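# Move the wooden block from the tote onto the stand

## Task

Lift the wooden block out of the tote and set it on the stand's top plate so that it rests there unaided. The stand's post is already locked at the correct height and must still be locked there at the end; lowering it quickly can fail the job, even if a robot is holding it. The tote must finish resting on the work bench with nothing overhanging the edge. You may use one robot or both. When done, open the grippers and move the robots away. A robot that falls over or finishes leaning fails the job, and anything held in place only by a robot counts as not done.

## Robot and tools

Robots: r1 and r2 are identical Hello Robot Stretch 3 units. Each has a base 0.33 m long and 0.34 m wide with two drive wheels and a passive rear omni wheel, a mast carrying a lift, and one telescoping arm that reaches out of the robot's right side. The base cannot slide sideways, so moving the gripper forward or back means driving. A spin in place pivots about the midpoint of the drive wheels, 0.05 m behind the front edge. With the arm pulled in and the wrist folded, the wrist juts up to 0.06 m beyond the right side and a spin sweeps a 0.28 m radius; an unfolded, level wrist reaches farther.

Frames: the base frame sits on the floor between the drive wheels, x forward, y left, z up. hand_pose is expressed in it, located where the closed fingertips meet; with all wrist joints at zero its x points up, y back along the arm toward the mast, z toward the rear. The odometry frame is the base frame as it was when the scene began. Each robot reports in its own frames, so only images, lidar_m, wrist_depth_mm and head_depth_mm reveal where the robots are relative to one another.

execute_actions: "actions" is a list with zero or one action. The action is an object keyed "r1" and/or "r2"; each robot entry may hold "base", "joints" and "contact_limits". All its motions start at once. "base" holds exactly one relative command: {"translate_m": d}, a straight drive of d metres from the base's position in the latest state report, -1 to 1, positive forward; or {"rotate_rad": d}, a spin of d radians, -3.2 to 3.2, positive counter-clockwise seen from above. "joints" holds absolute targets by name (not offsets): lift_m 0 to 1.1 m (arm height on the mast, tolerance ±0.004); arm_m 0 to 0.52 m (extension, ±0.004); wrist_yaw_rad -1.345 to 4.42 (0 along the arm, positive toward the front, 3.0 folded over the base, ±0.02); wrist_pitch_rad -1.57 to 0.451 (0 level, negative tips fingers down, ±0.05); wrist_roll_rad -2.911 to 2.911 (0 fingers side by side and level, ±0.02); gripper_m -0.089 to 0.179 (larger is wider; real tip gap is 0.007 less near closed, 0.025 less fully open, zero below 0.007; ±0.004); head_pan_rad -3.953 to 1.73 (0 ahead, positive left, -1.57 faces along the arm); head_tilt_rad -1.53 to 0.419 (negative down). "contact_limits" accepts only arm_m: a motor effort percentage, 1 to 100, at which the arm motion halts with contact_stop (about minus that value when retracting); it also caps holding force until the next action, too small a value halts at once, and values over the maximum are clipped. "cameras" lists names from r1_head_camera, r1_nav_camera, r1_wrist_camera, r2_head_camera, r2_nav_camera, r2_wrist_camera or "all"; omitted or null gives all, [] gives none. An unknown key, name or out-of-range number rejects the whole call. An action runs at most 15 s. Anything not mentioned may keep pushing toward an earlier target without the status showing it.

wait: seconds 0 to 10; nothing new is commanded. zoom_image: camera plus region [x0, y0, x1, y1] in pixels of that camera's latest full image, at most 504 by 504 (head 896x504, nav 672x504, wrist 644x364). finished_scene: the scene number; it ends the scene for good and reports success. If a result reports a stop, the later calls in that same reply are skipped.

Result lines: base_status and joint_status give how each motion ended: done (for the base, wheels turned the full amount even if slipping), off_target (resting short and possibly still pushing), contact_stop, time_out, torque_fault (after the last three the target is dropped). on_its_own covers what was not commanded; "held at" is the held target, not the position. joint_positions, motor_effort (percent, signed toward higher values, peak in brackets, with fixed per-motor error and noise; positive wheel effort pushes forward). lidar_m: 12 distances in metres from the base origin, 30 degree sectors starting straight ahead and going counter-clockwise (4th left, 7th behind, 10th right), "-" for nothing, plane 0.17 m high, range 0.15 to 12 m, blind to clear objects and partly blocked by its own mast and parts. wrist_depth_mm (45 to 1000) and head_depth_mm (280 to 4000, sideways image) are 7x7 grids of median depths from top left. base_odometry counts wheel turns; heading -3.142 to 3.142, positive left; turned_by_wheels and turned_by_imu give turning since the last result; base_tilt forward/right in degrees, each with a fixed bias up to about 4. The pictures line names images in order.

Handling: grip by sending gripper_m below the object's width; release by sending at least 0.02 above where the tips made contact. Neither the reading nor done confirms a hold; resend a different value to squeeze again. Arm and lift halt and go slack when pressing firmly; a slack lift may sink under load. Base, wrist and head never stop on contact. Wrist servos overloaded for seconds shut off for 10 s. Fold or unfold the wrist only with lift_m 0.32 to 0.95, wrist_pitch_rad -0.4, roll near 0; when folded, lift may go to 0.25. With yaw below -0.4 keep pitch at -0.5 or lower. The base is fast (0.30 m/s, 1.9 rad/s) only when lift_m is below 0.30, arm_m below 0.03 and wrist_yaw_rad above 2.54; otherwise 0.10 m/s and 0.63 rad/s.

Avoid: pushing the arm into something rigid with the gripper above about 0.45 m, a second push after a contact_stop, or driving while holding something fixed, since these tip the robot; if base_tilt shows a lean, back off in small steps, free the gripper and lower lift_m to about 0.2. Never let robots press together: once bases touch, any further millimetre is a hard press. Robots' travel can differ by up to 2.5 cm per metre, dangerous when carrying one load jointly. Do not drop, slam or shove things, do not lower the stand's post quickly, and keep the tote fully on the bench. Loose objects may occasionally get a brief push.

Each tool is called after "Emit:" by a JSON object that holds its "api" and its "payload".

## Session

Emit:
{"api": "execute_actions", "payload": {"actions": [], "cameras": ["r1_head_camera","r2_head_camera"]}}

Scene clock: 0.00 s.
r1.base_odometry: x=+0.000 y=+0.000 heading=+0.000 (m, m, rad; r1's odometry frame)
r1.turned_by_wheels: +0.000 (rad since the last result)
r1.turned_by_imu: +0.000 (rad since the last result)
r1.base_tilt: forward=+0.9 right=-0.5 (deg)
r1.lidar_m: 1.85 1.25 2.27 2.23 1.13 0.92 0.91 1.00 1.56 3.12 3.43 1.68
r1.head_depth_mm: 1942 2914 3805 3805 3869 3798 2469 / 1912 2802 3887 3813 3749 3771 2493 / 1920 2827 3966 3908 3899 3874 2501 / 1927 2862 3896 3975 3982 3967 2475 / 1919 2838 - 3987 - 3859 2504 / 1926 2802 - - 3971 1792 2449 / 1897 2812 - - - 1659 1255
r1.base_status: not commanded
r1.joint_positions: lift_m=+0.349 arm_m=+0.000 wrist_yaw_rad=+2.920 wrist_pitch_rad=-0.533 wrist_roll_rad=-0.004 gripper_m=+0.037 head_pan_rad=-0.001 head_tilt_rad=+0.013
r1.joint_status: not commanded
r1.motor_effort: left_wheel=+0 right_wheel=+0 lift_m=+18 arm_m=+0 wrist_yaw_rad=-1 wrist_pitch_rad=+5 wrist_roll_rad=+0 gripper_m=-1 head_pan_rad=+1 head_tilt_rad=+1 (%)
r1.hand_pose: x=+0.0245 y=+0.0585 z=+0.3369 quat_wxyz=(+0.261, +0.697, +0.110, +0.659) (m; r1's base frame)
r1.wrist_depth_mm: - - - - - - - / - - - - - - - / 923 - 925 929 908 916 931 / 735 - 731 739 731 744 748 / 613 593 628 607 618 611 626 / 522 529 - 530 547 525 524 / 458 - - 467 459 461 471
r2.base_odometry: x=+0.000 y=+0.000 heading=+0.000 (m, m, rad; r2's odometry frame)
r2.turned_by_wheels: +0.000 (rad since the last result)
r2.turned_by_imu: +0.000 (rad since the last result)
r2.base_tilt: forward=+0.7 right=-0.3 (deg)
r2.lidar_m: 4.02 1.31 1.49 3.44 1.61 0.86 0.72 0.72 0.81 1.32 3.48 3.92
r2.head_depth_mm: 2067 2653 - - - 3507 2409 / 2090 2932 - - - 3474 2373 / 2097 3239 - - - 3503 2350 / 2091 3247 - - - 3379 2313 / 2117 3289 - - - 3377 2295 / 2124 3359 3898 3959 - 3280 2275 / 2162 3458 3812 3934 3888 3287 2229
r2.base_status: not commanded
r2.joint_positions: lift_m=+0.598 arm_m=+0.001 wrist_yaw_rad=+3.025 wrist_pitch_rad=-0.504 wrist_roll_rad=+0.016 gripper_m=+0.037 head_pan_rad=-0.002 head_tilt_rad=-0.005
r2.joint_status: not commanded
r2.motor_effort: left_wheel=+0 right_wheel=-1 lift_m=+21 arm_m=+0 wrist_yaw_rad=+0 wrist_pitch_rad=+4 wrist_roll_rad=+0 gripper_m=+0 head_pan_rad=+0 head_tilt_rad=+2 (%)
r2.hand_pose: x=+0.0036 y=+0.0655 z=+0.5922 quat_wxyz=(+0.217, +0.699, +0.134, +0.668) (m; r2's base frame)
r2.wrist_depth_mm: - - - - - - - / - - - - - - - / - - - - - - - / - - - - - - - / - 990 - 972 999 957 944 / 848 869 - 847 - 804 825 / 763 763 734 737 746 726 712
pictures: r1_head_camera (sideways: a quarter turn clockwise sets it upright), r2_head_camera (sideways: a quarter turn clockwise sets it upright)
Images, in order (width x height): r1_head_camera 896x504, r2_head_camera 896x504.

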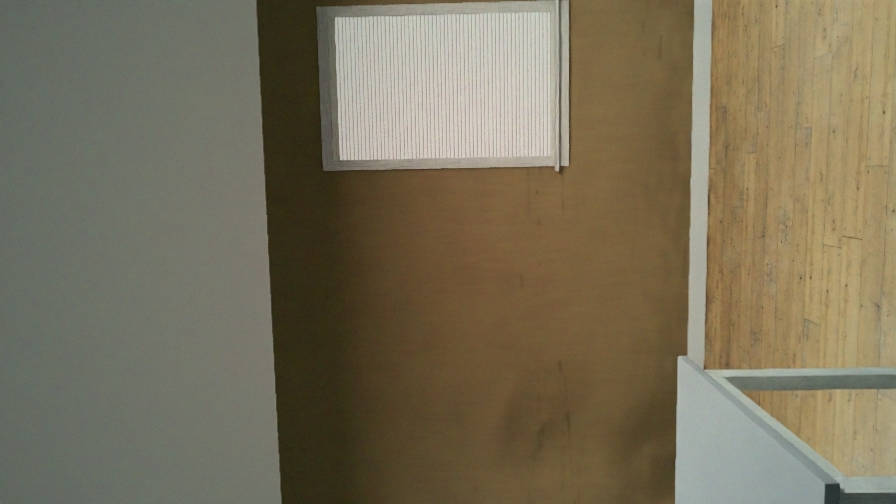

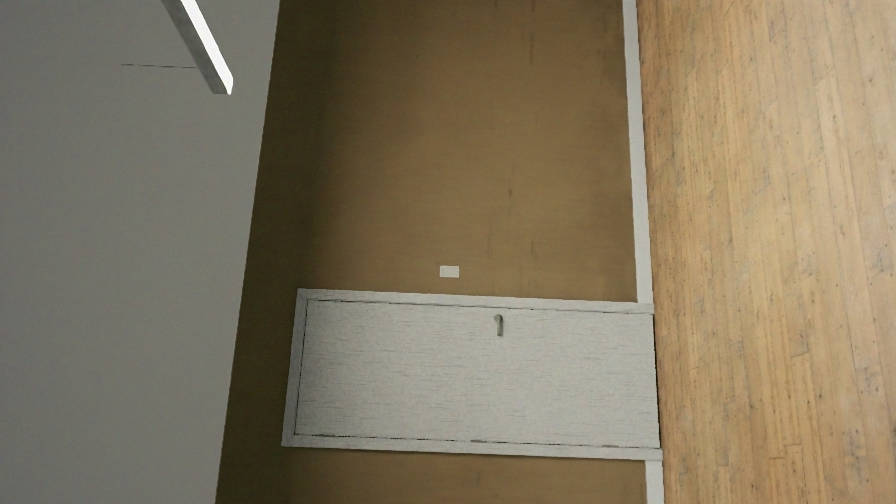

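Emit:
{"api": "execute_actions", "payload": {"actions": [{"r1":{"joints":{"head_pan_rad":0.8,"head_tilt_rad":-0.5}},"r2":{"joints":{"head_pan_rad":0.8,"head_tilt_rad":-0.5}}}], "cameras": ["r1_nav_camera","r2_nav_camera"]}}

Scene clock: 5.07 s.
r1.base_odometry: x=+0.000 y=+0.000 heading=+0.000 (m, m, rad; r1's odometry frame)
r1.turned_by_wheels: +0.000 (rad since the last result)
r1.turned_by_imu: -0.001 (rad since the last result)
r1.base_tilt: forward=+0.7 right=-0.6 (deg)
r1.lidar_m: 1.86 1.25 2.27 2.23 1.13 0.92 0.91 1.00 1.56 3.13 3.44 1.68
r1.head_depth_mm: - - 1873 2174 2108 1617 1367 / - - 1732 2592 2113 1659 1382 / - - 1848 2750 2109 1648 1360 / - - 2186 2917 2115 1680 1361 / - - 2372 2754 2103 1661 1375 / - - - 2903 2061 1649 1364 / - - - 2885 2125 1667 1367
r1.base_status: not commanded
r1.joint_positions: lift_m=+0.349 arm_m=+0.000 wrist_yaw_rad=+2.920 wrist_pitch_rad=-0.533 wrist_roll_rad=-0.004 gripper_m=+0.037 head_pan_rad=+0.793 head_tilt_rad=-0.493
r1.joint_status: all done
r1.motor_effort: left_wheel=-1(1) right_wheel=+0(0) lift_m=+18(18) arm_m=+0(1) wrist_yaw_rad=+0(0) wrist_pitch_rad=+5(4) wrist_roll_rad=+0(0) gripper_m=+0(1) head_pan_rad=+2(25) head_tilt_rad=-5(35) (%)
r1.hand_pose: x=+0.0245 y=+0.0585 z=+0.3369 quat_wxyz=(+0.261, +0.697, +0.110, +0.659) (m; r1's base frame)
r1.wrist_depth_mm: - - - - - - - / - - - - - - - / 905 - 918 922 917 925 923 / 731 - 724 726 733 735 755 / 608 588 639 617 613 619 620 / 523 514 - 527 545 531 523 / 455 - - 463 456 460 463
r2.base_odometry: x=+0.000 y=+0.000 heading=+0.000 (m, m, rad; r2's odometry frame)
r2.turned_by_wheels: +0.000 (rad since the last result)
r2.turned_by_imu: +0.000 (rad since the last result)
r2.base_tilt: forward=+0.7 right=+0.0 (deg)
r2.lidar_m: 4.00 1.31 1.48 3.44 1.61 0.86 0.72 0.72 0.81 1.32 3.47 3.94
r2.head_depth_mm: 3497 3788 1718 1394 1917 1626 1358 / 3721 3911 1693 2487 2034 1631 1353 / 3812 - 1670 2568 1863 1612 1346 / - - 1649 2709 1879 1609 1340 / - - 1722 2672 1943 1617 1336 / - - 1891 2627 1985 1597 1331 / - - 2017 2515 1959 1585 1330
r2.base_status: not commanded
r2.joint_positions: lift_m=+0.598 arm_m=+0.001 wrist_yaw_rad=+3.025 wrist_pitch_rad=-0.504 wrist_roll_rad=+0.016 gripper_m=+0.037 head_pan_rad=+0.793 head_tilt_rad=-0.493
r2.joint_status: all done
r2.motor_effort: left_wheel=+1(1) right_wheel=-1(1) lift_m=+21(21) arm_m=+0(0) wrist_yaw_rad=+1(1) wrist_pitch_rad=+5(5) wrist_roll_rad=+0(0) gripper_m=-1(0) head_pan_rad=+4(53) head_tilt_rad=-2(23) (%)
r2.hand_pose: x=+0.0036 y=+0.0655 z=+0.5922 quat_wxyz=(+0.217, +0.699, +0.134, +0.668) (m; r2's base frame)
r2.wrist_depth_mm: - - - - - - - / - - - - - - - / - - - - - - - / - - - - - - - / 975 958 - 971 988 923 920 / 878 873 - 841 - 817 812 / 762 765 722 736 729 735 710
pictures: r1_nav_camera (sideways: a quarter turn counterclockwise sets it upright), r2_nav_camera (sideways: a quarter turn counterclockwise sets it upright)
Images, in order (width x height): r1_nav_camera 672x504, r2_nav_camera 672x504.

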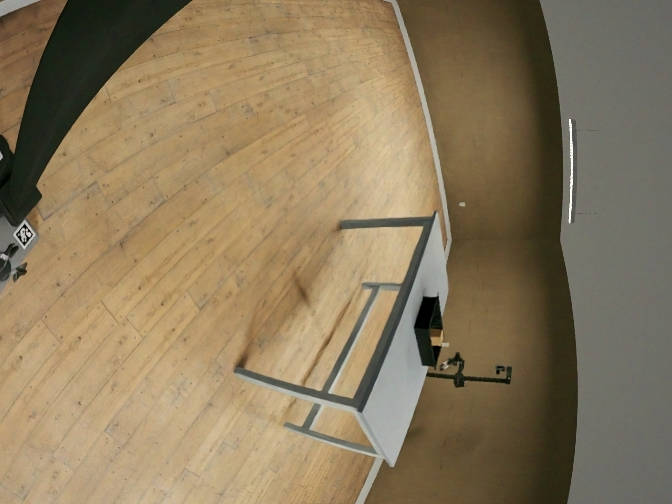

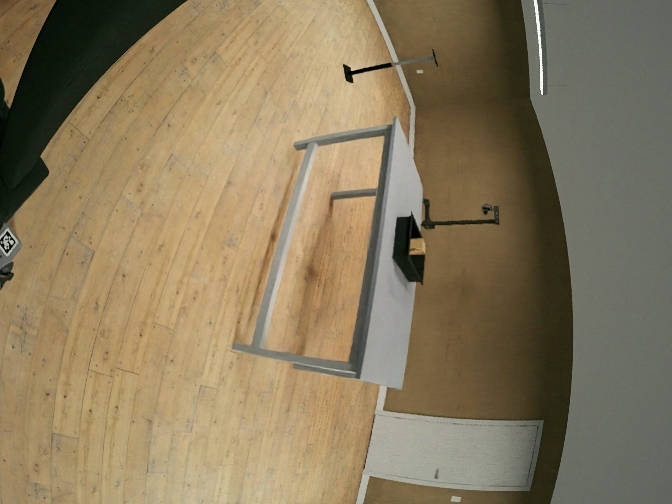

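Emit:
{"api": "execute_actions", "payload": {"actions": [{"r2":{"base":{"rotate_rad":0.53}}}], "cameras": []}}

Emit:
{"api": "execute_actions", "payload": {"actions": [{"r2":{"base":{"translate_m":0.75}}}], "cameras": []}}

Emit:
{"api": "execute_actions", "payload": {"actions": [{"r2":{"base":{"rotate_rad":1.57},"joints":{"head_pan_rad":-1.3,"head_tilt_rad":-0.6}}}], "cameras": ["r2_nav_camera","r2_head_camera"]}}

Scene clock: 26.43 s.
r1.base_odometry: x=+0.000 y=+0.000 heading=+0.000 (m, m, rad; r1's odometry frame)
r1.turned_by_wheels: +0.000 (rad since the last result)
r1.turned_by_imu: -0.001 (rad since the last result)
r1.base_tilt: forward=+0.8 right=-0.7 (deg)
r1.lidar_m: 1.85 1.25 2.27 2.25 1.13 0.92 0.91 1.00 1.56 3.12 3.43 1.68
r1.head_depth_mm: - - 1851 2208 2092 1611 1359 / - - 1732 2599 2092 1656 1366 / - - 1854 2798 2117 1665 1368 / - - 2208 2851 2084 1657 1371 / - - 2372 2726 2125 1644 1367 / - - - 2880 2081 1647 1356 / - - - 2849 2085 1663 1368
r1.base_status: not commanded
r1.joint_positions: lift_m=+0.349 arm_m=+0.000 wrist_yaw_rad=+2.920 wrist_pitch_rad=-0.533 wrist_roll_rad=-0.004 gripper_m=+0.037 head_pan_rad=+0.793 head_tilt_rad=-0.493
r1.joint_status: not commanded
r1.motor_effort: left_wheel=-1(1) right_wheel=+0(0) lift_m=+18(18) arm_m=+0(0) wrist_yaw_rad=+0(1) wrist_pitch_rad=+5(4) wrist_roll_rad=+1(0) gripper_m=-1(1) head_pan_rad=+2(3) head_tilt_rad=-4(4) (%)
r1.hand_pose: x=+0.0245 y=+0.0585 z=+0.3369 quat_wxyz=(+0.261, +0.697, +0.110, +0.659) (m; r1's base frame)
r1.wrist_depth_mm: - - - - - - - / - - - - - - - / 911 - 922 932 932 947 929 / 735 - 733 720 745 744 745 / 613 592 633 614 616 625 625 / 520 523 - 526 538 530 534 / 456 - - 459 461 464 464
r2.base_odometry: x=+0.000 y=+0.000 heading=+0.530 (m, m, rad; r2's odometry frame)
r2.turned_by_wheels: +0.530 (rad since the last result)
r2.turned_by_imu: +0.533 (rad since the last result)
r2.base_tilt: forward=+0.5 right=-0.2 (deg)
r2.lidar_m: 1.32 1.48 3.45 1.59 0.86 0.72 0.72 0.81 1.33 3.49 3.93 4.01
r2.head_depth_mm: - - 1845 2626 1914 1615 1356 / - - 3300 2741 2018 1624 1353 / - - 3787 2488 2003 1612 1342 / - - 3713 2690 2041 1601 1347 / - - 3946 2696 2027 1600 1336 / - - 3937 2597 1969 1599 1339 / - - 3893 2645 1966 1589 1335
r2.base_status: done
r2.joint_positions: lift_m=+0.598 arm_m=+0.001 wrist_yaw_rad=+3.025 wrist_pitch_rad=-0.504 wrist_roll_rad=+0.016 gripper_m=+0.037 head_pan_rad=+0.793 head_tilt_rad=-0.494
r2.joint_status: not commanded
r2.motor_effort: left_wheel=-3(7) right_wheel=+4(8) lift_m=+21(21) arm_m=+0(0) wrist_yaw_rad=+0(1) wrist_pitch_rad=+5(4) wrist_roll_rad=+1(0) gripper_m=+0(0) head_pan_rad=+6(5) head_tilt_rad=-2(3) (%)
r2.hand_pose: x=+0.0036 y=+0.0655 z=+0.5922 quat_wxyz=(+0.217, +0.699, +0.134, +0.668) (m; r2's base frame)
r2.wrist_depth_mm: 838 - - - - - - / 830 - - - - - - / 837 - - - - - - / 846 - - - - - - / 854 958 - 979 980 939 913 / 805 869 - 829 - 828 828 / 772 764 733 731 733 722 720
pictures: none
No camera images: the call's "cameras" was empty. Leave "cameras" out to get every camera's image.

Scene clock: 35.00 s.
r1.base_odometry: x=+0.000 y=+0.000 heading=+0.000 (m, m, rad; r1's odometry frame)
r1.turned_by_wheels: +0.000 (rad since the last result)
r1.turned_by_imu: -0.001 (rad since the last result)
r1.base_tilt: forward=+0.7 right=-0.6 (deg)
r1.lidar_m: 1.85 1.25 2.26 2.23 1.13 0.92 0.91 1.00 1.56 3.12 3.43 1.68
r1.head_depth_mm: - - 1888 2214 2118 1608 1369 / - - 1716 2615 2125 1668 1362 / - - 1842 2769 2108 1671 1373 / - - 2214 2862 2112 1667 1374 / - - 2368 2728 2096 1670 1359 / - - - 2867 2082 1649 1371 / - - - 2846 2098 1650 1365
r1.base_status: not commanded
r1.joint_positions: lift_m=+0.349 arm_m=+0.000 wrist_yaw_rad=+2.920 wrist_pitch_rad=-0.533 wrist_roll_rad=-0.004 gripper_m=+0.037 head_pan_rad=+0.793 head_tilt_rad=-0.493
r1.joint_status: not commanded
r1.motor_effort: left_wheel=-1(0) right_wheel=+0(0) lift_m=+18(18) arm_m=+1(0) wrist_yaw_rad=-1(0) wrist_pitch_rad=+5(4) wrist_roll_rad=+1(0) gripper_m=-2(2) head_pan_rad=+2(3) head_tilt_rad=-5(4) (%)
r1.hand_pose: x=+0.0245 y=+0.0585 z=+0.3369 quat_wxyz=(+0.261, +0.697, +0.110, +0.659) (m; r1's base frame)
r1.wrist_depth_mm: - - - - - - - / - - - - - - - / 913 - 907 923 921 927 942 / 731 - 731 734 739 738 738 / 603 587 638 614 618 606 618 / 523 524 - 530 542 523 523 / 459 - - 463 453 464 463
r2.base_odometry: x=+0.647 y=+0.379 heading=+0.530 (m, m, rad; r2's odometry frame)
r2.turned_by_wheels: +0.000 (rad since the last result)
r2.turned_by_imu: -0.004 (rad since the last result)
r2.base_tilt: forward=+0.7 right=-0.2 (deg)
r2.lidar_m: 0.58 0.66 1.08 3.23 1.74 1.45 1.45 1.63 2.66 3.63 3.96 3.28
r2.head_depth_mm: 3883 - 2983 1009 847 1586 1365 / - - 1684 1067 937 1622 1317 / - - 1663 1111 1947 1616 1291 / - - 1643 1288 2021 1523 1338 / - - 1634 2327 1867 1604 1334 / - - 3720 2543 2004 1597 1330 / - - 3877 2646 1996 1592 1332
r2.base_status: done
r2.joint_positions: lift_m=+0.598 arm_m=+0.001 wrist_yaw_rad=+3.025 wrist_pitch_rad=-0.504 wrist_roll_rad=+0.016 gripper_m=+0.037 head_pan_rad=+0.793 head_tilt_rad=-0.494
r2.joint_status: not commanded
r2.motor_effort: left_wheel=-3(4) right_wheel=+2(8) lift_m=+21(21) arm_m=+0(0) wrist_yaw_rad=+1(0) wrist_pitch_rad=+5(5) wrist_roll_rad=+1(1) gripper_m=+0(1) head_pan_rad=+5(5) head_tilt_rad=-2(2) (%)
r2.hand_pose: x=+0.0036 y=+0.0655 z=+0.5922 quat_wxyz=(+0.217, +0.699, +0.134, +0.668) (m; r2's base frame)
r2.wrist_depth_mm: - - - - - - - / - - - - - - - / - - - - - - - / - - - - - - - / 999 - - 981 973 949 924 / 861 854 - 823 - 819 818 / 760 748 743 752 721 718 710
pictures: none
No camera images: the call's "cameras" was empty. Leave "cameras" out to get every camera's image.

Scene clock: 38.47 s.
r1.base_odometry: x=+0.000 y=+0.000 heading=+0.000 (m, m, rad; r1's odometry frame)
r1.turned_by_wheels: +0.000 (rad since the last result)
r1.turned_by_imu: -0.001 (rad since the last result)
r1.base_tilt: forward=+0.8 right=-0.5 (deg)
r1.lidar_m: 1.85 1.25 2.27 2.23 1.13 0.92 0.91 1.00 1.56 3.12 3.44 1.68
r1.head_depth_mm: - - 1856 2174 2101 1618 1375 / - - 1728 2591 2113 1656 1379 / - - 1836 2765 2111 1660 1368 / - - 2209 2901 2118 1663 1375 / - - 2390 2745 2115 1663 1369 / - - - 2854 2087 1655 1366 / - - - 2858 2102 1657 1367
r1.base_status: not commanded
r1.joint_positions: lift_m=+0.349 arm_m=+0.000 wrist_yaw_rad=+2.920 wrist_pitch_rad=-0.533 wrist_roll_rad=-0.004 gripper_m=+0.037 head_pan_rad=+0.793 head_tilt_rad=-0.493
r1.joint_status: not commanded
r1.motor_effort: left_wheel=-1(1) right_wheel=+1(0) lift_m=+18(18) arm_m=+0(0) wrist_yaw_rad=+0(1) wrist_pitch_rad=+4(5) wrist_roll_rad=+0(0) gripper_m=+0(0) head_pan_rad=+3(3) head_tilt_rad=-5(4) (%)
r1.hand_pose: x=+0.0245 y=+0.0585 z=+0.3369 quat_wxyz=(+0.261, +0.697, +0.110, +0.659) (m; r1's base frame)
r1.wrist_depth_mm: - - - - - - - / - - - - - - - / 921 - 943 900 906 955 922 / 733 - 727 728 728 749 749 / 612 595 637 610 614 622 619 / 524 528 - 529 547 528 524 / 454 - - 463 454 460 467
r2.base_odometry: x=+0.647 y=+0.379 heading=+2.100 (m, m, rad; r2's odometry frame)
r2.turned_by_wheels: +1.570 (rad since the last result)
r2.turned_by_imu: +1.579 (rad since the last result)
r2.base_tilt: forward=+0.7 right=-0.2 (deg)
r2.lidar_m: 3.28 1.74 1.45 1.45 1.62 2.62 3.63 3.97 3.28 0.58 0.66 1.07
r2.head_depth_mm: 2920 3154 1291 947 748 840 1218 / 3048 3325 1295 948 769 1499 1275 / 3238 3465 1280 939 812 1483 1200 / 3302 3648 1216 931 1637 1482 1218 / 3481 3721 1145 928 1734 1484 1248 / 3700 3877 1131 951 1768 1397 1256 / 3915 - 1093 993 1772 1392 1248
r2.base_status: done
r2.joint_positions: lift_m=+0.598 arm_m=+0.001 wrist_yaw_rad=+3.025 wrist_pitch_rad=-0.504 wrist_roll_rad=+0.016 gripper_m=+0.037 head_pan_rad=-1.293 head_tilt_rad=-0.593
r2.joint_status: all done
r2.motor_effort: left_wheel=-3(6) right_wheel=+3(7) lift_m=+21(21) arm_m=+0(0) wrist_yaw_rad=+1(0) wrist_pitch_rad=+5(5) wrist_roll_rad=+0(0) gripper_m=-1(1) head_pan_rad=-6(51) head_tilt_rad=-3(10) (%)
r2.hand_pose: x=+0.0036 y=+0.0655 z=+0.5922 quat_wxyz=(+0.217, +0.699, +0.134, +0.668) (m; r2's base frame)
r2.wrist_depth_mm: - - - - - - - / - - - - - - - / - - - - - - - / - - - - - - - / 991 988 - 931 989 925 933 / 866 885 - 814 - 815 794 / 781 741 719 751 750 723 710
pictures: r2_head_camera (sideways: a quarter turn clockwise sets it upright), r2_nav_camera (sideways: a quarter turn counterclockwise sets it upright)
Images, in order (width x height): r2_head_camera 896x504, r2_nav_camera 672x504.

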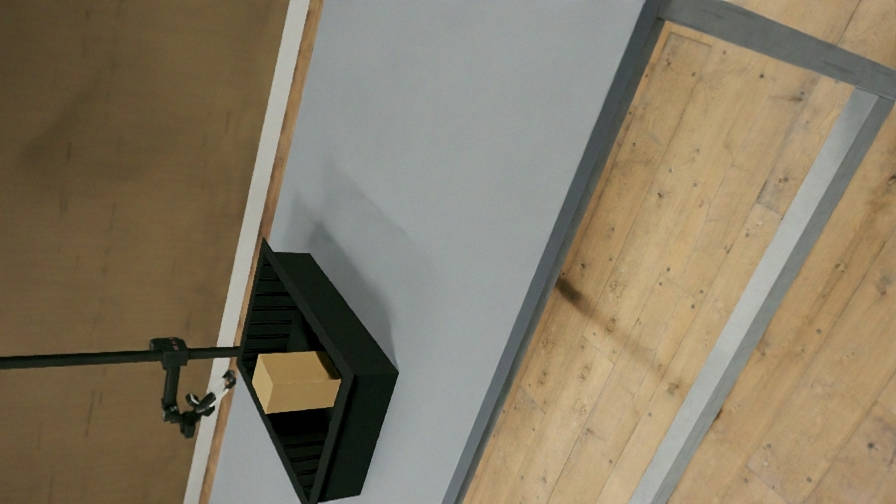

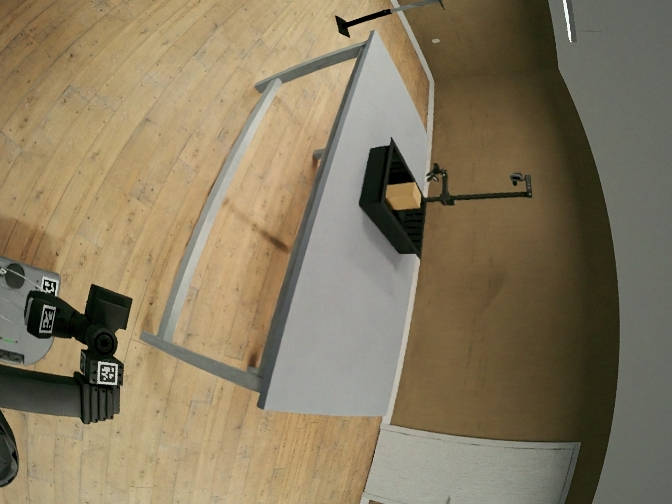

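Emit:
{"api": "execute_actions", "payload": {"actions": [{"r2":{"base":{"rotate_rad":-0.6},"joints":{"lift_m":0.93,"wrist_pitch_rad":-0.4}}}], "cameras": []}}

Emit:
{"api": "execute_actions", "payload": {"actions": [{"r2":{"base":{"translate_m":0.5},"joints":{"wrist_yaw_rad":0.0,"gripper_m":0.15}}}], "cameras": []}}

Emit:
{"api": "execute_actions", "payload": {"actions": [{"r2":{"base":{"rotate_rad":0.6},"joints":{"head_pan_rad":-1.57,"head_tilt_rad":-0.7}}}], "cameras": ["r2_head_camera"]}}

Scene clock: 61.40 s.
r1.base_odometry: x=+0.000 y=+0.000 heading=+0.000 (m, m, rad; r1's odometry frame)
r1.turned_by_wheels: +0.000 (rad since the last result)
r1.turned_by_imu: -0.001 (rad since the last result)
r1.base_tilt: forward=+0.8 right=-0.6 (deg)
r1.lidar_m: 1.85 1.25 2.26 2.24 1.13 0.92 0.91 1.00 1.56 3.13 3.45 1.68
r1.head_depth_mm: - - 1851 2195 2119 1614 1379 / - - 1723 2605 2107 1677 1370 / - - 1837 2785 2119 1653 1364 / - - 2214 2844 2079 1648 1371 / - - 2375 2737 2091 1658 1368 / - - - 2866 2111 1661 1366 / - - - 2832 2075 1657 1350
r1.base_status: not commanded
r1.joint_positions: lift_m=+0.349 arm_m=+0.000 wrist_yaw_rad=+2.920 wrist_pitch_rad=-0.533 wrist_roll_rad=-0.004 gripper_m=+0.037 head_pan_rad=+0.793 head_tilt_rad=-0.493
r1.joint_status: not commanded
r1.motor_effort: left_wheel=+0(1) right_wheel=+0(0) lift_m=+18(18) arm_m=+1(1) wrist_yaw_rad=-1(1) wrist_pitch_rad=+4(4) wrist_roll_rad=+0(0) gripper_m=+0(1) head_pan_rad=+2(2) head_tilt_rad=-4(4) (%)
r1.hand_pose: x=+0.0245 y=+0.0585 z=+0.3369 quat_wxyz=(+0.261, +0.697, +0.110, +0.659) (m; r1's base frame)
r1.wrist_depth_mm: - - - - - - - / - - - - - - - / 895 - 886 920 933 925 930 / 727 - 724 729 738 735 730 / 610 597 631 616 620 616 608 / 520 519 - 529 546 532 526 / 457 - - 454 453 468 468
r2.base_odometry: x=+0.647 y=+0.379 heading=+1.500 (m, m, rad; r2's odometry frame)
r2.turned_by_wheels: -0.600 (rad since the last result)
r2.turned_by_imu: -0.605 (rad since the last result)
r2.base_tilt: forward=+0.5 right=-0.3 (deg)
r2.lidar_m: 0.96 3.85 1.84 1.47 1.45 1.56 2.37 3.63 3.94 3.32 0.58 0.64
r2.head_depth_mm: 2988 3280 3191 2338 1807 1536 - / 2969 3265 3193 2308 1794 1583 - / 2985 3210 3125 2326 1803 1575 - / 2911 3193 3143 2288 1740 1518 - / 2926 3148 1257 928 778 1409 1134 / 2871 3186 1250 919 777 1473 1215 / 2857 3112 1241 917 750 1464 1207
r2.base_status: done
r2.joint_positions: lift_m=+0.930 arm_m=+0.001 wrist_yaw_rad=+3.025 wrist_pitch_rad=-0.417 wrist_roll_rad=+0.016 gripper_m=+0.037 head_pan_rad=-1.293 head_tilt_rad=-0.593
r2.joint_status: all done
r2.motor_effort: left_wheel=+4(10) right_wheel=-5(8) lift_m=+24(26) arm_m=+0(0) wrist_yaw_rad=+0(0) wrist_pitch_rad=+6(7) wrist_roll_rad=+0(0) gripper_m=-1(1) head_pan_rad=-4(4) head_tilt_rad=-3(3) (%)
r2.hand_pose: x=+0.0049 y=+0.0771 z=+0.9426 quat_wxyz=(+0.188, +0.704, +0.105, +0.677) (m; r2's base frame)
r2.wrist_depth_mm: - - - - - - - / - - - - - - - / - - - - - - - / - - - - - - - / - - - - - - - / - - - - - - - / - - - - - - -
pictures: none
No camera images: the call's "cameras" was empty. Leave "cameras" out to get every camera's image.

Scene clock: 67.63 s.
r1.base_odometry: x=+0.000 y=+0.000 heading=+0.000 (m, m, rad; r1's odometry frame)
r1.turned_by_wheels: +0.000 (rad since the last result)
r1.turned_by_imu: -0.001 (rad since the last result)
r1.base_tilt: forward=+0.9 right=-0.6 (deg)
r1.lidar_m: 1.86 1.25 2.27 2.23 1.13 0.92 0.91 1.00 1.56 3.14 3.44 1.68
r1.head_depth_mm: - - 1851 2205 2112 1603 1372 / - - 1721 2623 2093 1670 1366 / - - 1838 2743 2093 1670 1371 / - - 2225 2888 2101 1664 1373 / - - 2367 2725 2110 1657 1362 / - - - 2890 2086 1652 1361 / - - - 2868 2102 1657 1361
r1.base_status: not commanded
r1.joint_positions: lift_m=+0.349 arm_m=+0.000 wrist_yaw_rad=+2.920 wrist_pitch_rad=-0.533 wrist_roll_rad=-0.004 gripper_m=+0.037 head_pan_rad=+0.793 head_tilt_rad=-0.493
r1.joint_status: not commanded
r1.motor_effort: left_wheel=-1(1) right_wheel=+0(0) lift_m=+18(18) arm_m=+0(0) wrist_yaw_rad=-1(0) wrist_pitch_rad=+4(5) wrist_roll_rad=+0(0) gripper_m=-1(0) head_pan_rad=+3(3) head_tilt_rad=-4(4) (%)
r1.hand_pose: x=+0.0245 y=+0.0585 z=+0.3369 quat_wxyz=(+0.261, +0.697, +0.110, +0.659) (m; r1's base frame)
r1.wrist_depth_mm: - - - - - - - / - - - - - - - / 907 - 905 901 918 919 922 / 731 - 749 737 730 734 744 / 610 591 630 615 607 620 615 / 522 517 - 526 549 537 529 / 458 - - 465 459 463 459
r2.base_odometry: x=+0.683 y=+0.878 heading=+1.500 (m, m, rad; r2's odometry frame)
r2.turned_by_wheels: +0.000 (rad since the last result)
r2.turned_by_imu: -0.003 (rad since the last result)
r2.base_tilt: forward=+0.4 right=-0.2 (deg)
r2.lidar_m: 0.64 4.39 2.09 1.66 1.65 1.78 2.69 4.08 0.50 0.40 0.39 0.43
r2.head_depth_mm: 2759 3102 3192 941 770 - - / 2757 3035 3221 943 757 647 - / 2710 3073 3156 933 762 611 1269 / 2706 3036 3122 933 739 609 1235 / 2701 3009 3099 929 734 608 1235 / 2709 3014 3078 886 730 605 1228 / 2664 2914 3018 877 676 601 1211
r2.base_status: done
r2.joint_positions: lift_m=+0.930 arm_m=+0.001 wrist_yaw_rad=+0.003 wrist_pitch_rad=-0.417 wrist_roll_rad=+0.016 gripper_m=+0.150 head_pan_rad=-1.293 head_tilt_rad=-0.593
r2.joint_status: all done
r2.motor_effort: left_wheel=+4(8) right_wheel=-5(6) lift_m=+24(24) arm_m=+0(0) wrist_yaw_rad=-2(3) wrist_pitch_rad=+6(6) wrist_roll_rad=+1(1) gripper_m=+0(99) head_pan_rad=-3(5) head_tilt_rad=-3(3) (%)
r2.hand_pose: x=-0.0208 y=-0.3703 z=+0.9426 quat_wxyz=(+0.687, +0.147, -0.697, -0.147) (m; r2's base frame)
r2.wrist_depth_mm: - - - - - - - / - - - 920 - - - / 661 684 673 662 652 - - / 527 531 529 514 504 539 - / 452 450 432 426 420 431 - / 376 - 367 361 360 352 - / 328 314 319 317 327 563 -
pictures: none
No camera images: the call's "cameras" was empty. Leave "cameras" out to get every camera's image.

Scene clock: 69.57 s.
r1.base_odometry: x=+0.000 y=+0.000 heading=+0.000 (m, m, rad; r1's odometry frame)
r1.turned_by_wheels: +0.000 (rad since the last result)
r1.turned_by_imu: +0.000 (rad since the last result)
r1.base_tilt: forward=+0.8 right=-0.6 (deg)
r1.lidar_m: 1.85 1.25 2.27 2.23 1.13 0.92 0.91 1.00 1.56 3.13 3.45 1.68
r1.head_depth_mm: - 2608 1843 2177 2116 1611 1373 / - - 1725 2623 2084 1660 1375 / - - 1842 2795 2088 1654 1371 / - - 2228 2888 2109 1655 1372 / - - 2365 2763 2112 1662 1360 / - - - 2911 2102 1662 1361 / - - - 2868 2120 1638 1372
r1.base_status: not commanded
r1.joint_positions: lift_m=+0.349 arm_m=+0.000 wrist_yaw_rad=+2.920 wrist_pitch_rad=-0.533 wrist_roll_rad=-0.004 gripper_m=+0.037 head_pan_rad=+0.793 head_tilt_rad=-0.493
r1.joint_status: not commanded
r1.motor_effort: left_wheel=-1(1) right_wheel=+0(0) lift_m=+18(18) arm_m=+1(1) wrist_yaw_rad=+0(0) wrist_pitch_rad=+5(5) wrist_roll_rad=+0(1) gripper_m=-2(1) head_pan_rad=+2(2) head_tilt_rad=-5(4) (%)
r1.hand_pose: x=+0.0245 y=+0.0585 z=+0.3369 quat_wxyz=(+0.261, +0.697, +0.110, +0.659) (m; r1's base frame)
r1.wrist_depth_mm: - - - - - - - / - - - - - - - / 917 - 909 920 946 938 943 / 732 - 729 724 727 748 748 / 605 596 631 619 614 610 627 / 529 519 - 524 543 532 531 / 464 - - 459 457 467 460
r2.base_odometry: x=+0.683 y=+0.878 heading=+2.100 (m, m, rad; r2's odometry frame)
r2.turned_by_wheels: +0.600 (rad since the last result)
r2.turned_by_imu: +0.603 (rad since the last result)
r2.base_tilt: forward=+0.7 right=-0.2 (deg)
r2.lidar_m: 3.74 1.98 1.65 1.64 1.83 2.97 4.10 0.48 0.40 0.39 0.44 0.72
r2.head_depth_mm: 2645 2931 1058 827 - - - / 2769 3076 1054 826 - - - / 2799 3083 1004 835 - - - / 2885 3171 988 766 670 1331 1212 / 2901 3222 953 737 648 1329 1157 / 2989 3245 900 738 661 1361 1155 / 2981 3223 1021 739 662 1377 1151
r2.base_status: done
r2.joint_positions: lift_m=+0.930 arm_m=+0.001 wrist_yaw_rad=+0.002 wrist_pitch_rad=-0.417 wrist_roll_rad=+0.016 gripper_m=+0.150 head_pan_rad=-1.563 head_tilt_rad=-0.691
r2.joint_status: all done
r2.motor_effort: left_wheel=-3(8) right_wheel=+3(7) lift_m=+24(24) arm_m=+0(0) wrist_yaw_rad=-1(2) wrist_pitch_rad=+6(5) wrist_roll_rad=+0(1) gripper_m=+0(0) head_pan_rad=-4(29) head_tilt_rad=-3(11) (%)
r2.hand_pose: x=-0.0210 y=-0.3703 z=+0.9426 quat_wxyz=(+0.687, +0.146, -0.697, -0.147) (m; r2's base frame)
r2.wrist_depth_mm: - - - - - - - / 998 954 722 730 867 - - / 709 547 561 638 626 620 624 / 541 427 401 485 506 498 493 / 443 444 422 418 415 431 404 / 379 - 369 356 356 345 357 / 330 315 316 316 315 311 301
pictures: r2_head_camera (sideways: a quarter turn clockwise sets it upright)
Images, in order (width x height): r2_head_camera 896x504.

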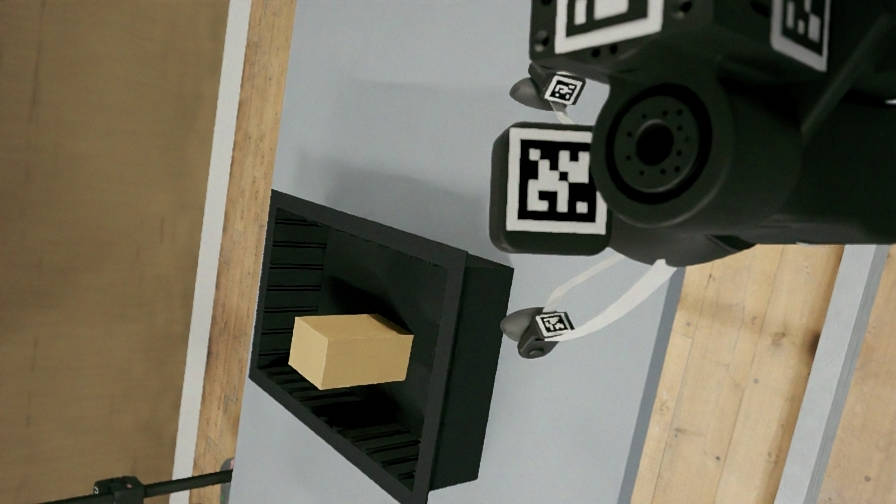

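Emit:
{"api": "execute_actions", "payload": {"actions": [{"r2":{"base":{"translate_m":0.17},"joints":{"wrist_pitch_rad":0,"lift_m":1.0}}}], "cameras": ["r2_head_camera","r2_wrist_camera"]}}

Scene clock: 79.13 s.
r1.base_odometry: x=+0.000 y=+0.000 heading=+0.000 (m, m, rad; r1's odometry frame)
r1.turned_by_wheels: +0.000 (rad since the last result)
r1.turned_by_imu: -0.001 (rad since the last result)
r1.base_tilt: forward=+0.9 right=-0.6 (deg)
r1.lidar_m: 1.85 1.25 2.27 2.24 1.13 0.92 0.91 1.00 1.56 3.13 3.44 1.68
r1.head_depth_mm: - - 1859 2191 2120 1620 1375 / - - 1726 2616 2119 1654 1372 / - - 1836 2811 2117 1663 1371 / - - 2203 2877 2104 1666 1379 / - - 2338 2748 2116 1651 1368 / - - - 2908 2112 1665 1360 / - - - 2858 2093 1667 1369
r1.base_status: not commanded
r1.joint_positions: lift_m=+0.349 arm_m=+0.000 wrist_yaw_rad=+2.920 wrist_pitch_rad=-0.533 wrist_roll_rad=-0.004 gripper_m=+0.037 head_pan_rad=+0.793 head_tilt_rad=-0.493
r1.joint_status: not commanded
r1.motor_effort: left_wheel=-1(1) right_wheel=+0(0) lift_m=+18(18) arm_m=+0(1) wrist_yaw_rad=+0(0) wrist_pitch_rad=+5(4) wrist_roll_rad=+0(0) gripper_m=-1(1) head_pan_rad=+3(2) head_tilt_rad=-4(4) (%)
r1.hand_pose: x=+0.0245 y=+0.0585 z=+0.3369 quat_wxyz=(+0.261, +0.697, +0.110, +0.659) (m; r1's base frame)
r1.wrist_depth_mm: - - - - - - - / - - - - - - - / 912 - 926 908 916 916 929 / 731 - 734 727 740 757 739 / 605 597 636 618 625 615 612 / 528 524 - 523 541 529 527 / 461 - - 459 455 466 459
r2.base_odometry: x=+0.597 y=+1.024 heading=+2.100 (m, m, rad; r2's odometry frame)
r2.turned_by_wheels: +0.000 (rad since the last result)
r2.turned_by_imu: -0.002 (rad since the last result)
r2.base_tilt: forward=+0.6 right=-0.2 (deg)
r2.lidar_m: 3.65 1.94 1.62 1.61 1.80 2.91 4.26 0.52 0.43 0.43 0.48 0.77
r2.head_depth_mm: 2665 2966 1044 - - - 1194 / 2749 3103 - - - - 1195 / 2814 3140 - - - - 1028 / 2889 3204 961 793 654 1360 1150 / 2913 3226 959 744 666 1394 1154 / 3062 3296 1020 804 684 1375 1162 / 2999 2489 1021 801 696 1374 1150
r2.base_status: done
r2.joint_positions: lift_m=+1.000 arm_m=+0.001 wrist_yaw_rad=+0.002 wrist_pitch_rad=-0.020 wrist_roll_rad=+0.016 gripper_m=+0.150 head_pan_rad=-1.563 head_tilt_rad=-0.691
r2.joint_status: all done
r2.motor_effort: left_wheel=-3(5) right_wheel=+3(7) lift_m=+24(25) arm_m=+0(0) wrist_yaw_rad=-1(1) wrist_pitch_rad=+7(7) wrist_roll_rad=+0(1) gripper_m=-1(0) head_pan_rad=-3(3) head_tilt_rad=-3(3) (%)
r2.hand_pose: x=-0.0208 y=-0.4016 z=+1.1093 quat_wxyz=(+0.702, +0.008, -0.712, -0.007) (m; r2's base frame)
r2.wrist_depth_mm: - - - - - - - / - - - - - - - / - - - - - - - / - - - - - - - / - - - - - - - / - - 841 632 761 743 831 / 673 631 615 564 589 615 584
pictures: r2_head_camera (sideways: a quarter turn clockwise sets it upright), r2_wrist_camera
Images, in order (width x height): r2_head_camera 896x504, r2_wrist_camera 644x364.

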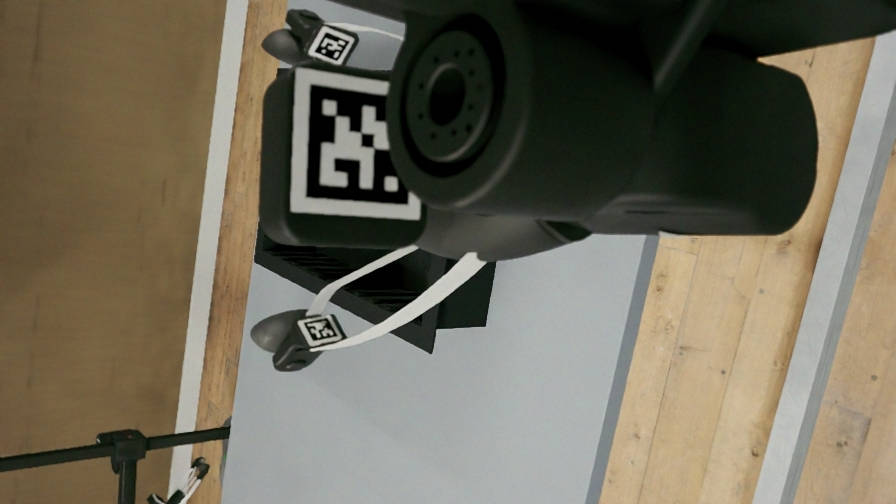

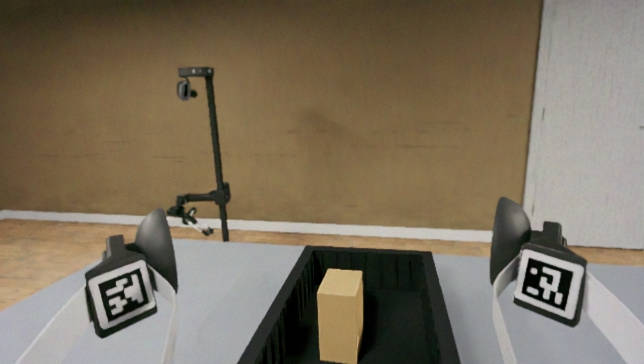

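Emit:
{"api": "execute_actions", "payload": {"actions": [{"r2":{"joints":{"arm_m":0.40}}}], "cameras": ["r2_head_camera","r2_wrist_camera"]}}

Scene clock: 90.17 s.
r1.base_odometry: x=+0.000 y=+0.000 heading=+0.000 (m, m, rad; r1's odometry frame)
r1.turned_by_wheels: +0.000 (rad since the last result)
r1.turned_by_imu: -0.001 (rad since the last result)
r1.base_tilt: forward=+0.8 right=-0.6 (deg)
r1.lidar_m: 1.86 1.25 2.27 2.23 1.13 0.92 0.91 1.00 1.56 3.13 3.43 1.67
r1.head_depth_mm: - - 1875 2174 2108 1622 1376 / - - 1726 2609 2139 1661 1364 / - - 1851 2792 2107 1669 1367 / - - 2200 2832 2110 1651 1360 / - - 2416 2726 2098 1653 1361 / - - - 2839 2082 1651 1367 / - - - 2900 2118 1656 1369
r1.base_status: not commanded
r1.joint_positions: lift_m=+0.349 arm_m=+0.000 wrist_yaw_rad=+2.920 wrist_pitch_rad=-0.533 wrist_roll_rad=-0.004 gripper_m=+0.037 head_pan_rad=+0.793 head_tilt_rad=-0.493
r1.joint_status: not commanded
r1.motor_effort: left_wheel=-1(1) right_wheel=+0(0) lift_m=+18(18) arm_m=+0(0) wrist_yaw_rad=-1(1) wrist_pitch_rad=+4(4) wrist_roll_rad=+0(0) gripper_m=-1(1) head_pan_rad=+3(2) head_tilt_rad=-4(4) (%)
r1.hand_pose: x=+0.0245 y=+0.0585 z=+0.3369 quat_wxyz=(+0.261, +0.697, +0.110, +0.659) (m; r1's base frame)
r1.wrist_depth_mm: - - - - - - - / - - - - - - - / 909 - 927 914 922 940 914 / 728 - 739 731 741 737 751 / 606 592 638 622 615 617 621 / 522 521 - 523 546 531 526 / 461 - - 466 458 457 462
r2.base_odometry: x=+0.597 y=+1.024 heading=+2.100 (m, m, rad; r2's odometry frame)
r2.turned_by_wheels: +0.000 (rad since the last result)
r2.turned_by_imu: -0.001 (rad since the last result)
r2.base_tilt: forward=+0.5 right=-0.2 (deg)
r2.lidar_m: 3.63 1.95 1.61 1.61 1.80 2.91 4.26 0.52 0.43 0.43 0.48 0.77
r2.head_depth_mm: - 3057 1058 825 676 615 1219 / - 3133 963 754 675 1313 1222 / - 3062 968 739 670 1335 1207 / 2841 3177 942 744 668 1356 1158 / 2914 3241 1028 744 668 1392 1160 / 3027 3299 1023 805 679 1382 1156 / 2999 2510 1018 805 696 1374 1158
r2.base_status: not commanded
r2.joint_positions: lift_m=+1.000 arm_m=+0.400 wrist_yaw_rad=+0.002 wrist_pitch_rad=-0.020 wrist_roll_rad=+0.016 gripper_m=+0.150 head_pan_rad=-1.563 head_tilt_rad=-0.691
r2.joint_status: all done
r2.motor_effort: left_wheel=-3(3) right_wheel=+3(3) lift_m=+24(25) arm_m=+3(4) wrist_yaw_rad=-1(2) wrist_pitch_rad=+7(7) wrist_roll_rad=+0(0) gripper_m=+0(1) head_pan_rad=-4(3) head_tilt_rad=-3(3) (%)
r2.hand_pose: x=-0.0211 y=-0.8004 z=+1.1094 quat_wxyz=(+0.702, +0.008, -0.712, -0.007) (m; r2's base frame)
r2.wrist_depth_mm: - - - - - - - / - - - - - - - / - - - - - - - / - - - - - - - / - - - - - - - / - - - - - - - / 651 638 630 - - - -
pictures: r2_head_camera (sideways: a quarter turn clockwise sets it upright), r2_wrist_camera
Images, in order (width x height): r2_head_camera 896x504, r2_wrist_camera 644x364.

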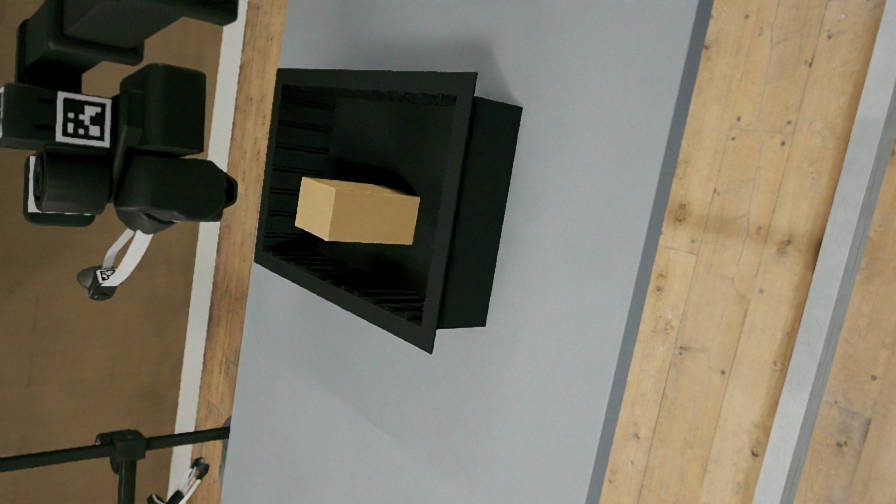

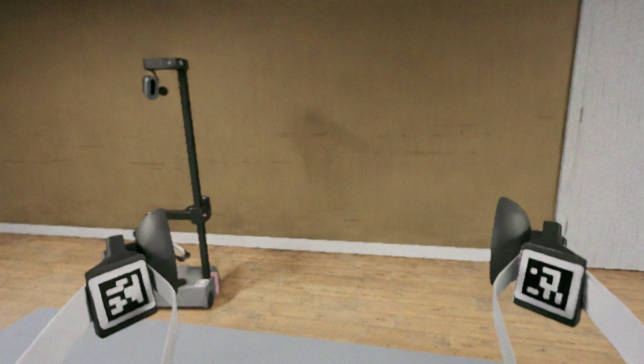

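Emit:
{"api": "execute_actions", "payload": {"actions": [{"r2":{"joints":{"arm_m":0.47,"lift_m":0.84}}}], "cameras": ["r2_head_camera","r2_wrist_camera"]}}

Scene clock: 100.00 s.
r1.base_odometry: x=+0.000 y=+0.000 heading=+0.000 (m, m, rad; r1's odometry frame)
r1.turned_by_wheels: +0.000 (rad since the last result)
r1.turned_by_imu: -0.001 (rad since the last result)
r1.base_tilt: forward=+0.9 right=-0.6 (deg)
r1.lidar_m: 1.86 1.25 2.26 2.24 1.13 0.92 0.91 1.00 1.56 3.13 3.44 1.68
r1.head_depth_mm: - - 1842 2211 2117 1612 1372 / - - 1724 2607 2090 1655 1367 / - - 1827 2768 2109 1661 1364 / - - 2169 2855 2105 1645 1361 / - - 2367 2717 2094 1660 1365 / - - - 2890 2098 1652 1362 / - - - 2832 2098 1661 1364
r1.base_status: not commanded
r1.joint_positions: lift_m=+0.349 arm_m=+0.000 wrist_yaw_rad=+2.920 wrist_pitch_rad=-0.533 wrist_roll_rad=-0.004 gripper_m=+0.037 head_pan_rad=+0.793 head_tilt_rad=-0.493
r1.joint_status: not commanded
r1.motor_effort: left_wheel=-1(1) right_wheel=+0(0) lift_m=+18(18) arm_m=+1(1) wrist_yaw_rad=+0(0) wrist_pitch_rad=+4(5) wrist_roll_rad=+0(0) gripper_m=-1(2) head_pan_rad=+2(3) head_tilt_rad=-4(5) (%)
r1.hand_pose: x=+0.0245 y=+0.0585 z=+0.3369 quat_wxyz=(+0.261, +0.697, +0.110, +0.659) (m; r1's base frame)
r1.wrist_depth_mm: - - - - - - - / - - - - - - - / 886 - 918 920 911 915 953 / 732 - 738 744 737 738 740 / 608 596 641 620 610 617 627 / 519 522 - 532 541 529 533 / 458 - - 457 456 466 465
r2.base_odometry: x=+0.597 y=+1.024 heading=+2.100 (m, m, rad; r2's odometry frame)
r2.turned_by_wheels: +0.000 (rad since the last result)
r2.turned_by_imu: -0.001 (rad since the last result)
r2.base_tilt: forward=+0.5 right=-0.2 (deg)
r2.lidar_m: 3.63 1.94 1.61 1.61 1.79 2.91 4.26 0.52 0.43 0.43 0.48 0.77
r2.head_depth_mm: 2651 2978 1105 - - 1345 1221 / 2736 3038 968 764 673 1319 1213 / 2820 3039 - 737 672 1340 1206 / 2902 3130 938 745 669 1359 1160 / 2958 3224 1034 742 666 1390 1167 / 2998 3316 1023 807 680 1379 1152 / 2990 2517 1016 801 698 1376 1150
r2.base_status: not commanded
r2.joint_positions: lift_m=+0.840 arm_m=+0.470 wrist_yaw_rad=+0.002 wrist_pitch_rad=-0.020 wrist_roll_rad=+0.016 gripper_m=+0.150 head_pan_rad=-1.563 head_tilt_rad=-0.691
r2.joint_status: all done
r2.motor_effort: left_wheel=-3(3) right_wheel=+3(3) lift_m=+18(22) arm_m=+3(5) wrist_yaw_rad=-1(1) wrist_pitch_rad=+7(7) wrist_roll_rad=+0(0) gripper_m=+0(1) head_pan_rad=-5(4) head_tilt_rad=-3(3) (%)
r2.hand_pose: x=-0.0211 y=-0.8704 z=+0.9498 quat_wxyz=(+0.702, +0.008, -0.712, -0.007) (m; r2's base frame)
r2.wrist_depth_mm: - - - - - - - / - - - - - - - / - - - - - - - / - - - - - - - / - - - - - - - / 518 - 492 479 476 449 - / 398 381 273 275 265 252 241
pictures: r2_head_camera (sideways: a quarter turn clockwise sets it upright), r2_wrist_camera
Images, in order (width x height): r2_head_camera 896x504, r2_wrist_camera 644x364.

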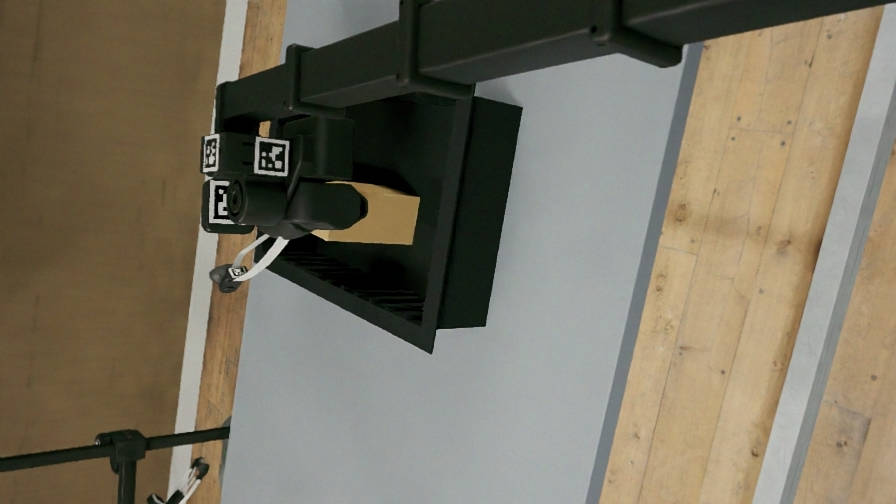

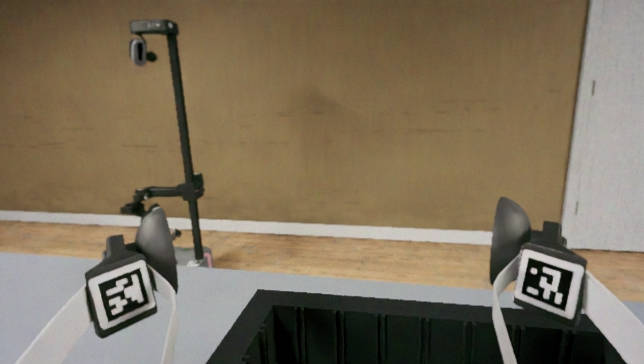

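Looks above the block. Lower further.

Emit:
{"api": "execute_actions", "payload": {"actions": [{"r2":{"joints":{"lift_m":0.77}}}], "cameras": ["r2_head_camera","r2_wrist_camera"]}}

Scene clock: 104.37 s.
r1.base_odometry: x=+0.000 y=+0.000 heading=+0.000 (m, m, rad; r1's odometry frame)
r1.turned_by_wheels: +0.000 (rad since the last result)
r1.turned_by_imu: -0.001 (rad since the last result)
r1.base_tilt: forward=+0.8 right=-0.5 (deg)
r1.lidar_m: 1.85 1.25 2.27 2.24 1.12 0.92 0.91 1.00 1.56 3.11 3.43 1.68
r1.head_depth_mm: - - 1857 2201 2116 1600 1365 / - - 1706 2613 2088 1672 1372 / - - 1841 2745 2097 1649 1369 / - - 2204 2903 2106 1671 1361 / - - 2368 2692 2117 1670 1369 / - - - 2870 2094 1643 1368 / - - - 2853 2092 1661 1380
r1.base_status: not commanded
r1.joint_positions: lift_m=+0.349 arm_m=+0.000 wrist_yaw_rad=+2.920 wrist_pitch_rad=-0.533 wrist_roll_rad=-0.004 gripper_m=+0.037 head_pan_rad=+0.793 head_tilt_rad=-0.493
r1.joint_status: not commanded
r1.motor_effort: left_wheel=-1(1) right_wheel=+0(0) lift_m=+18(18) arm_m=+1(1) wrist_yaw_rad=+0(0) wrist_pitch_rad=+5(4) wrist_roll_rad=+0(0) gripper_m=+0(1) head_pan_rad=+2(3) head_tilt_rad=-4(4) (%)
r1.hand_pose: x=+0.0245 y=+0.0585 z=+0.3369 quat_wxyz=(+0.261, +0.697, +0.110, +0.659) (m; r1's base frame)
r1.wrist_depth_mm: - - - - - - - / - - - - - - - / 919 - 917 921 919 904 933 / 730 - 747 739 749 748 754 / 609 591 620 616 613 617 623 / 527 517 - 531 543 527 528 / 459 - - 458 456 462 470
r2.base_odometry: x=+0.597 y=+1.024 heading=+2.100 (m, m, rad; r2's odometry frame)
r2.turned_by_wheels: +0.000 (rad since the last result)
r2.turned_by_imu: +0.000 (rad since the last result)
r2.base_tilt: forward=+0.7 right=-0.2 (deg)
r2.lidar_m: 3.66 1.94 1.61 1.61 1.80 2.90 4.26 0.52 0.43 0.43 0.48 0.77
r2.head_depth_mm: 2704 2995 1056 851 - - 1194 / 2785 3044 - 722 664 1318 1217 / 2823 3110 - 726 672 1346 1218 / 2908 3206 948 744 670 1359 1165 / 2992 3180 1029 744 665 1380 1162 / 3057 3304 1026 809 679 1380 1151 / 2989 2470 1020 801 696 1385 1154
r2.base_status: not commanded
r2.joint_positions: lift_m=+0.790 arm_m=+0.470 wrist_yaw_rad=+0.001 wrist_pitch_rad=+0.024 wrist_roll_rad=+0.016 gripper_m=+0.150 head_pan_rad=-1.563 head_tilt_rad=-0.692
r2.joint_status: lift_m contact_stop (moved -0.050 of -0.070)
r2.on_its_own: lift_m is slack since a contact_stop, until your next command for it (your +0.770 is given up)
r2.motor_effort: left_wheel=+0(3) right_wheel=+0(3) lift_m=+19(19) arm_m=+3(3) wrist_yaw_rad=+0(0) wrist_pitch_rad=-7(15) wrist_roll_rad=+0(0) gripper_m=+0(1) head_pan_rad=-3(3) head_tilt_rad=-3(3) (%)
r2.hand_pose: x=-0.0211 y=-0.8714 z=+0.9110 quat_wxyz=(+0.702, -0.008, -0.712, +0.009) (m; r2's base frame)
r2.wrist_depth_mm: - - - - - - - / - - - - - - - / - - - - - - - / - - - - - - - / - - - - - - - / 456 - 281 270 255 242 242 / 346 325 209 275 261 246 235
pictures: r2_head_camera (sideways: a quarter turn clockwise sets it upright), r2_wrist_camera
Images, in order (width x height): r2_head_camera 896x504, r2_wrist_camera 644x364.

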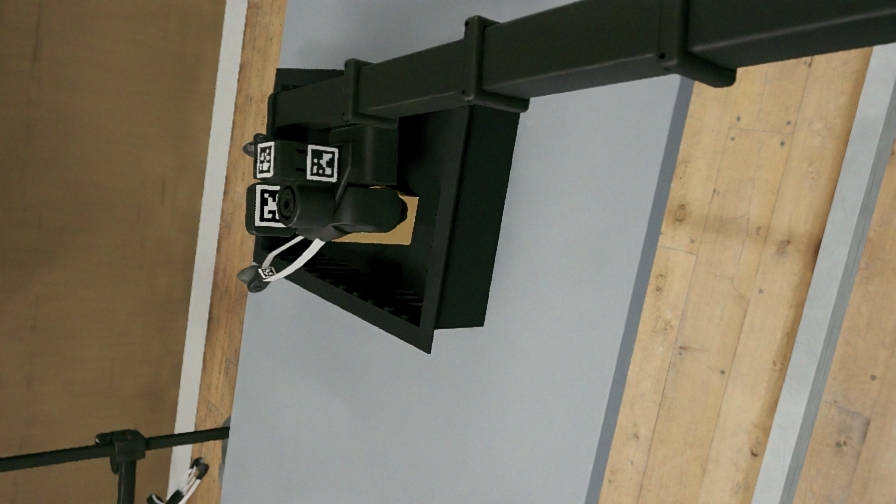

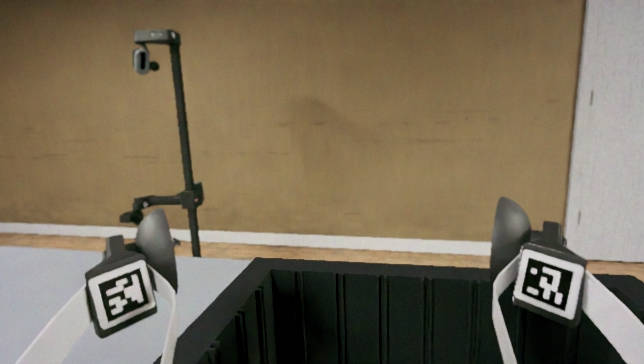

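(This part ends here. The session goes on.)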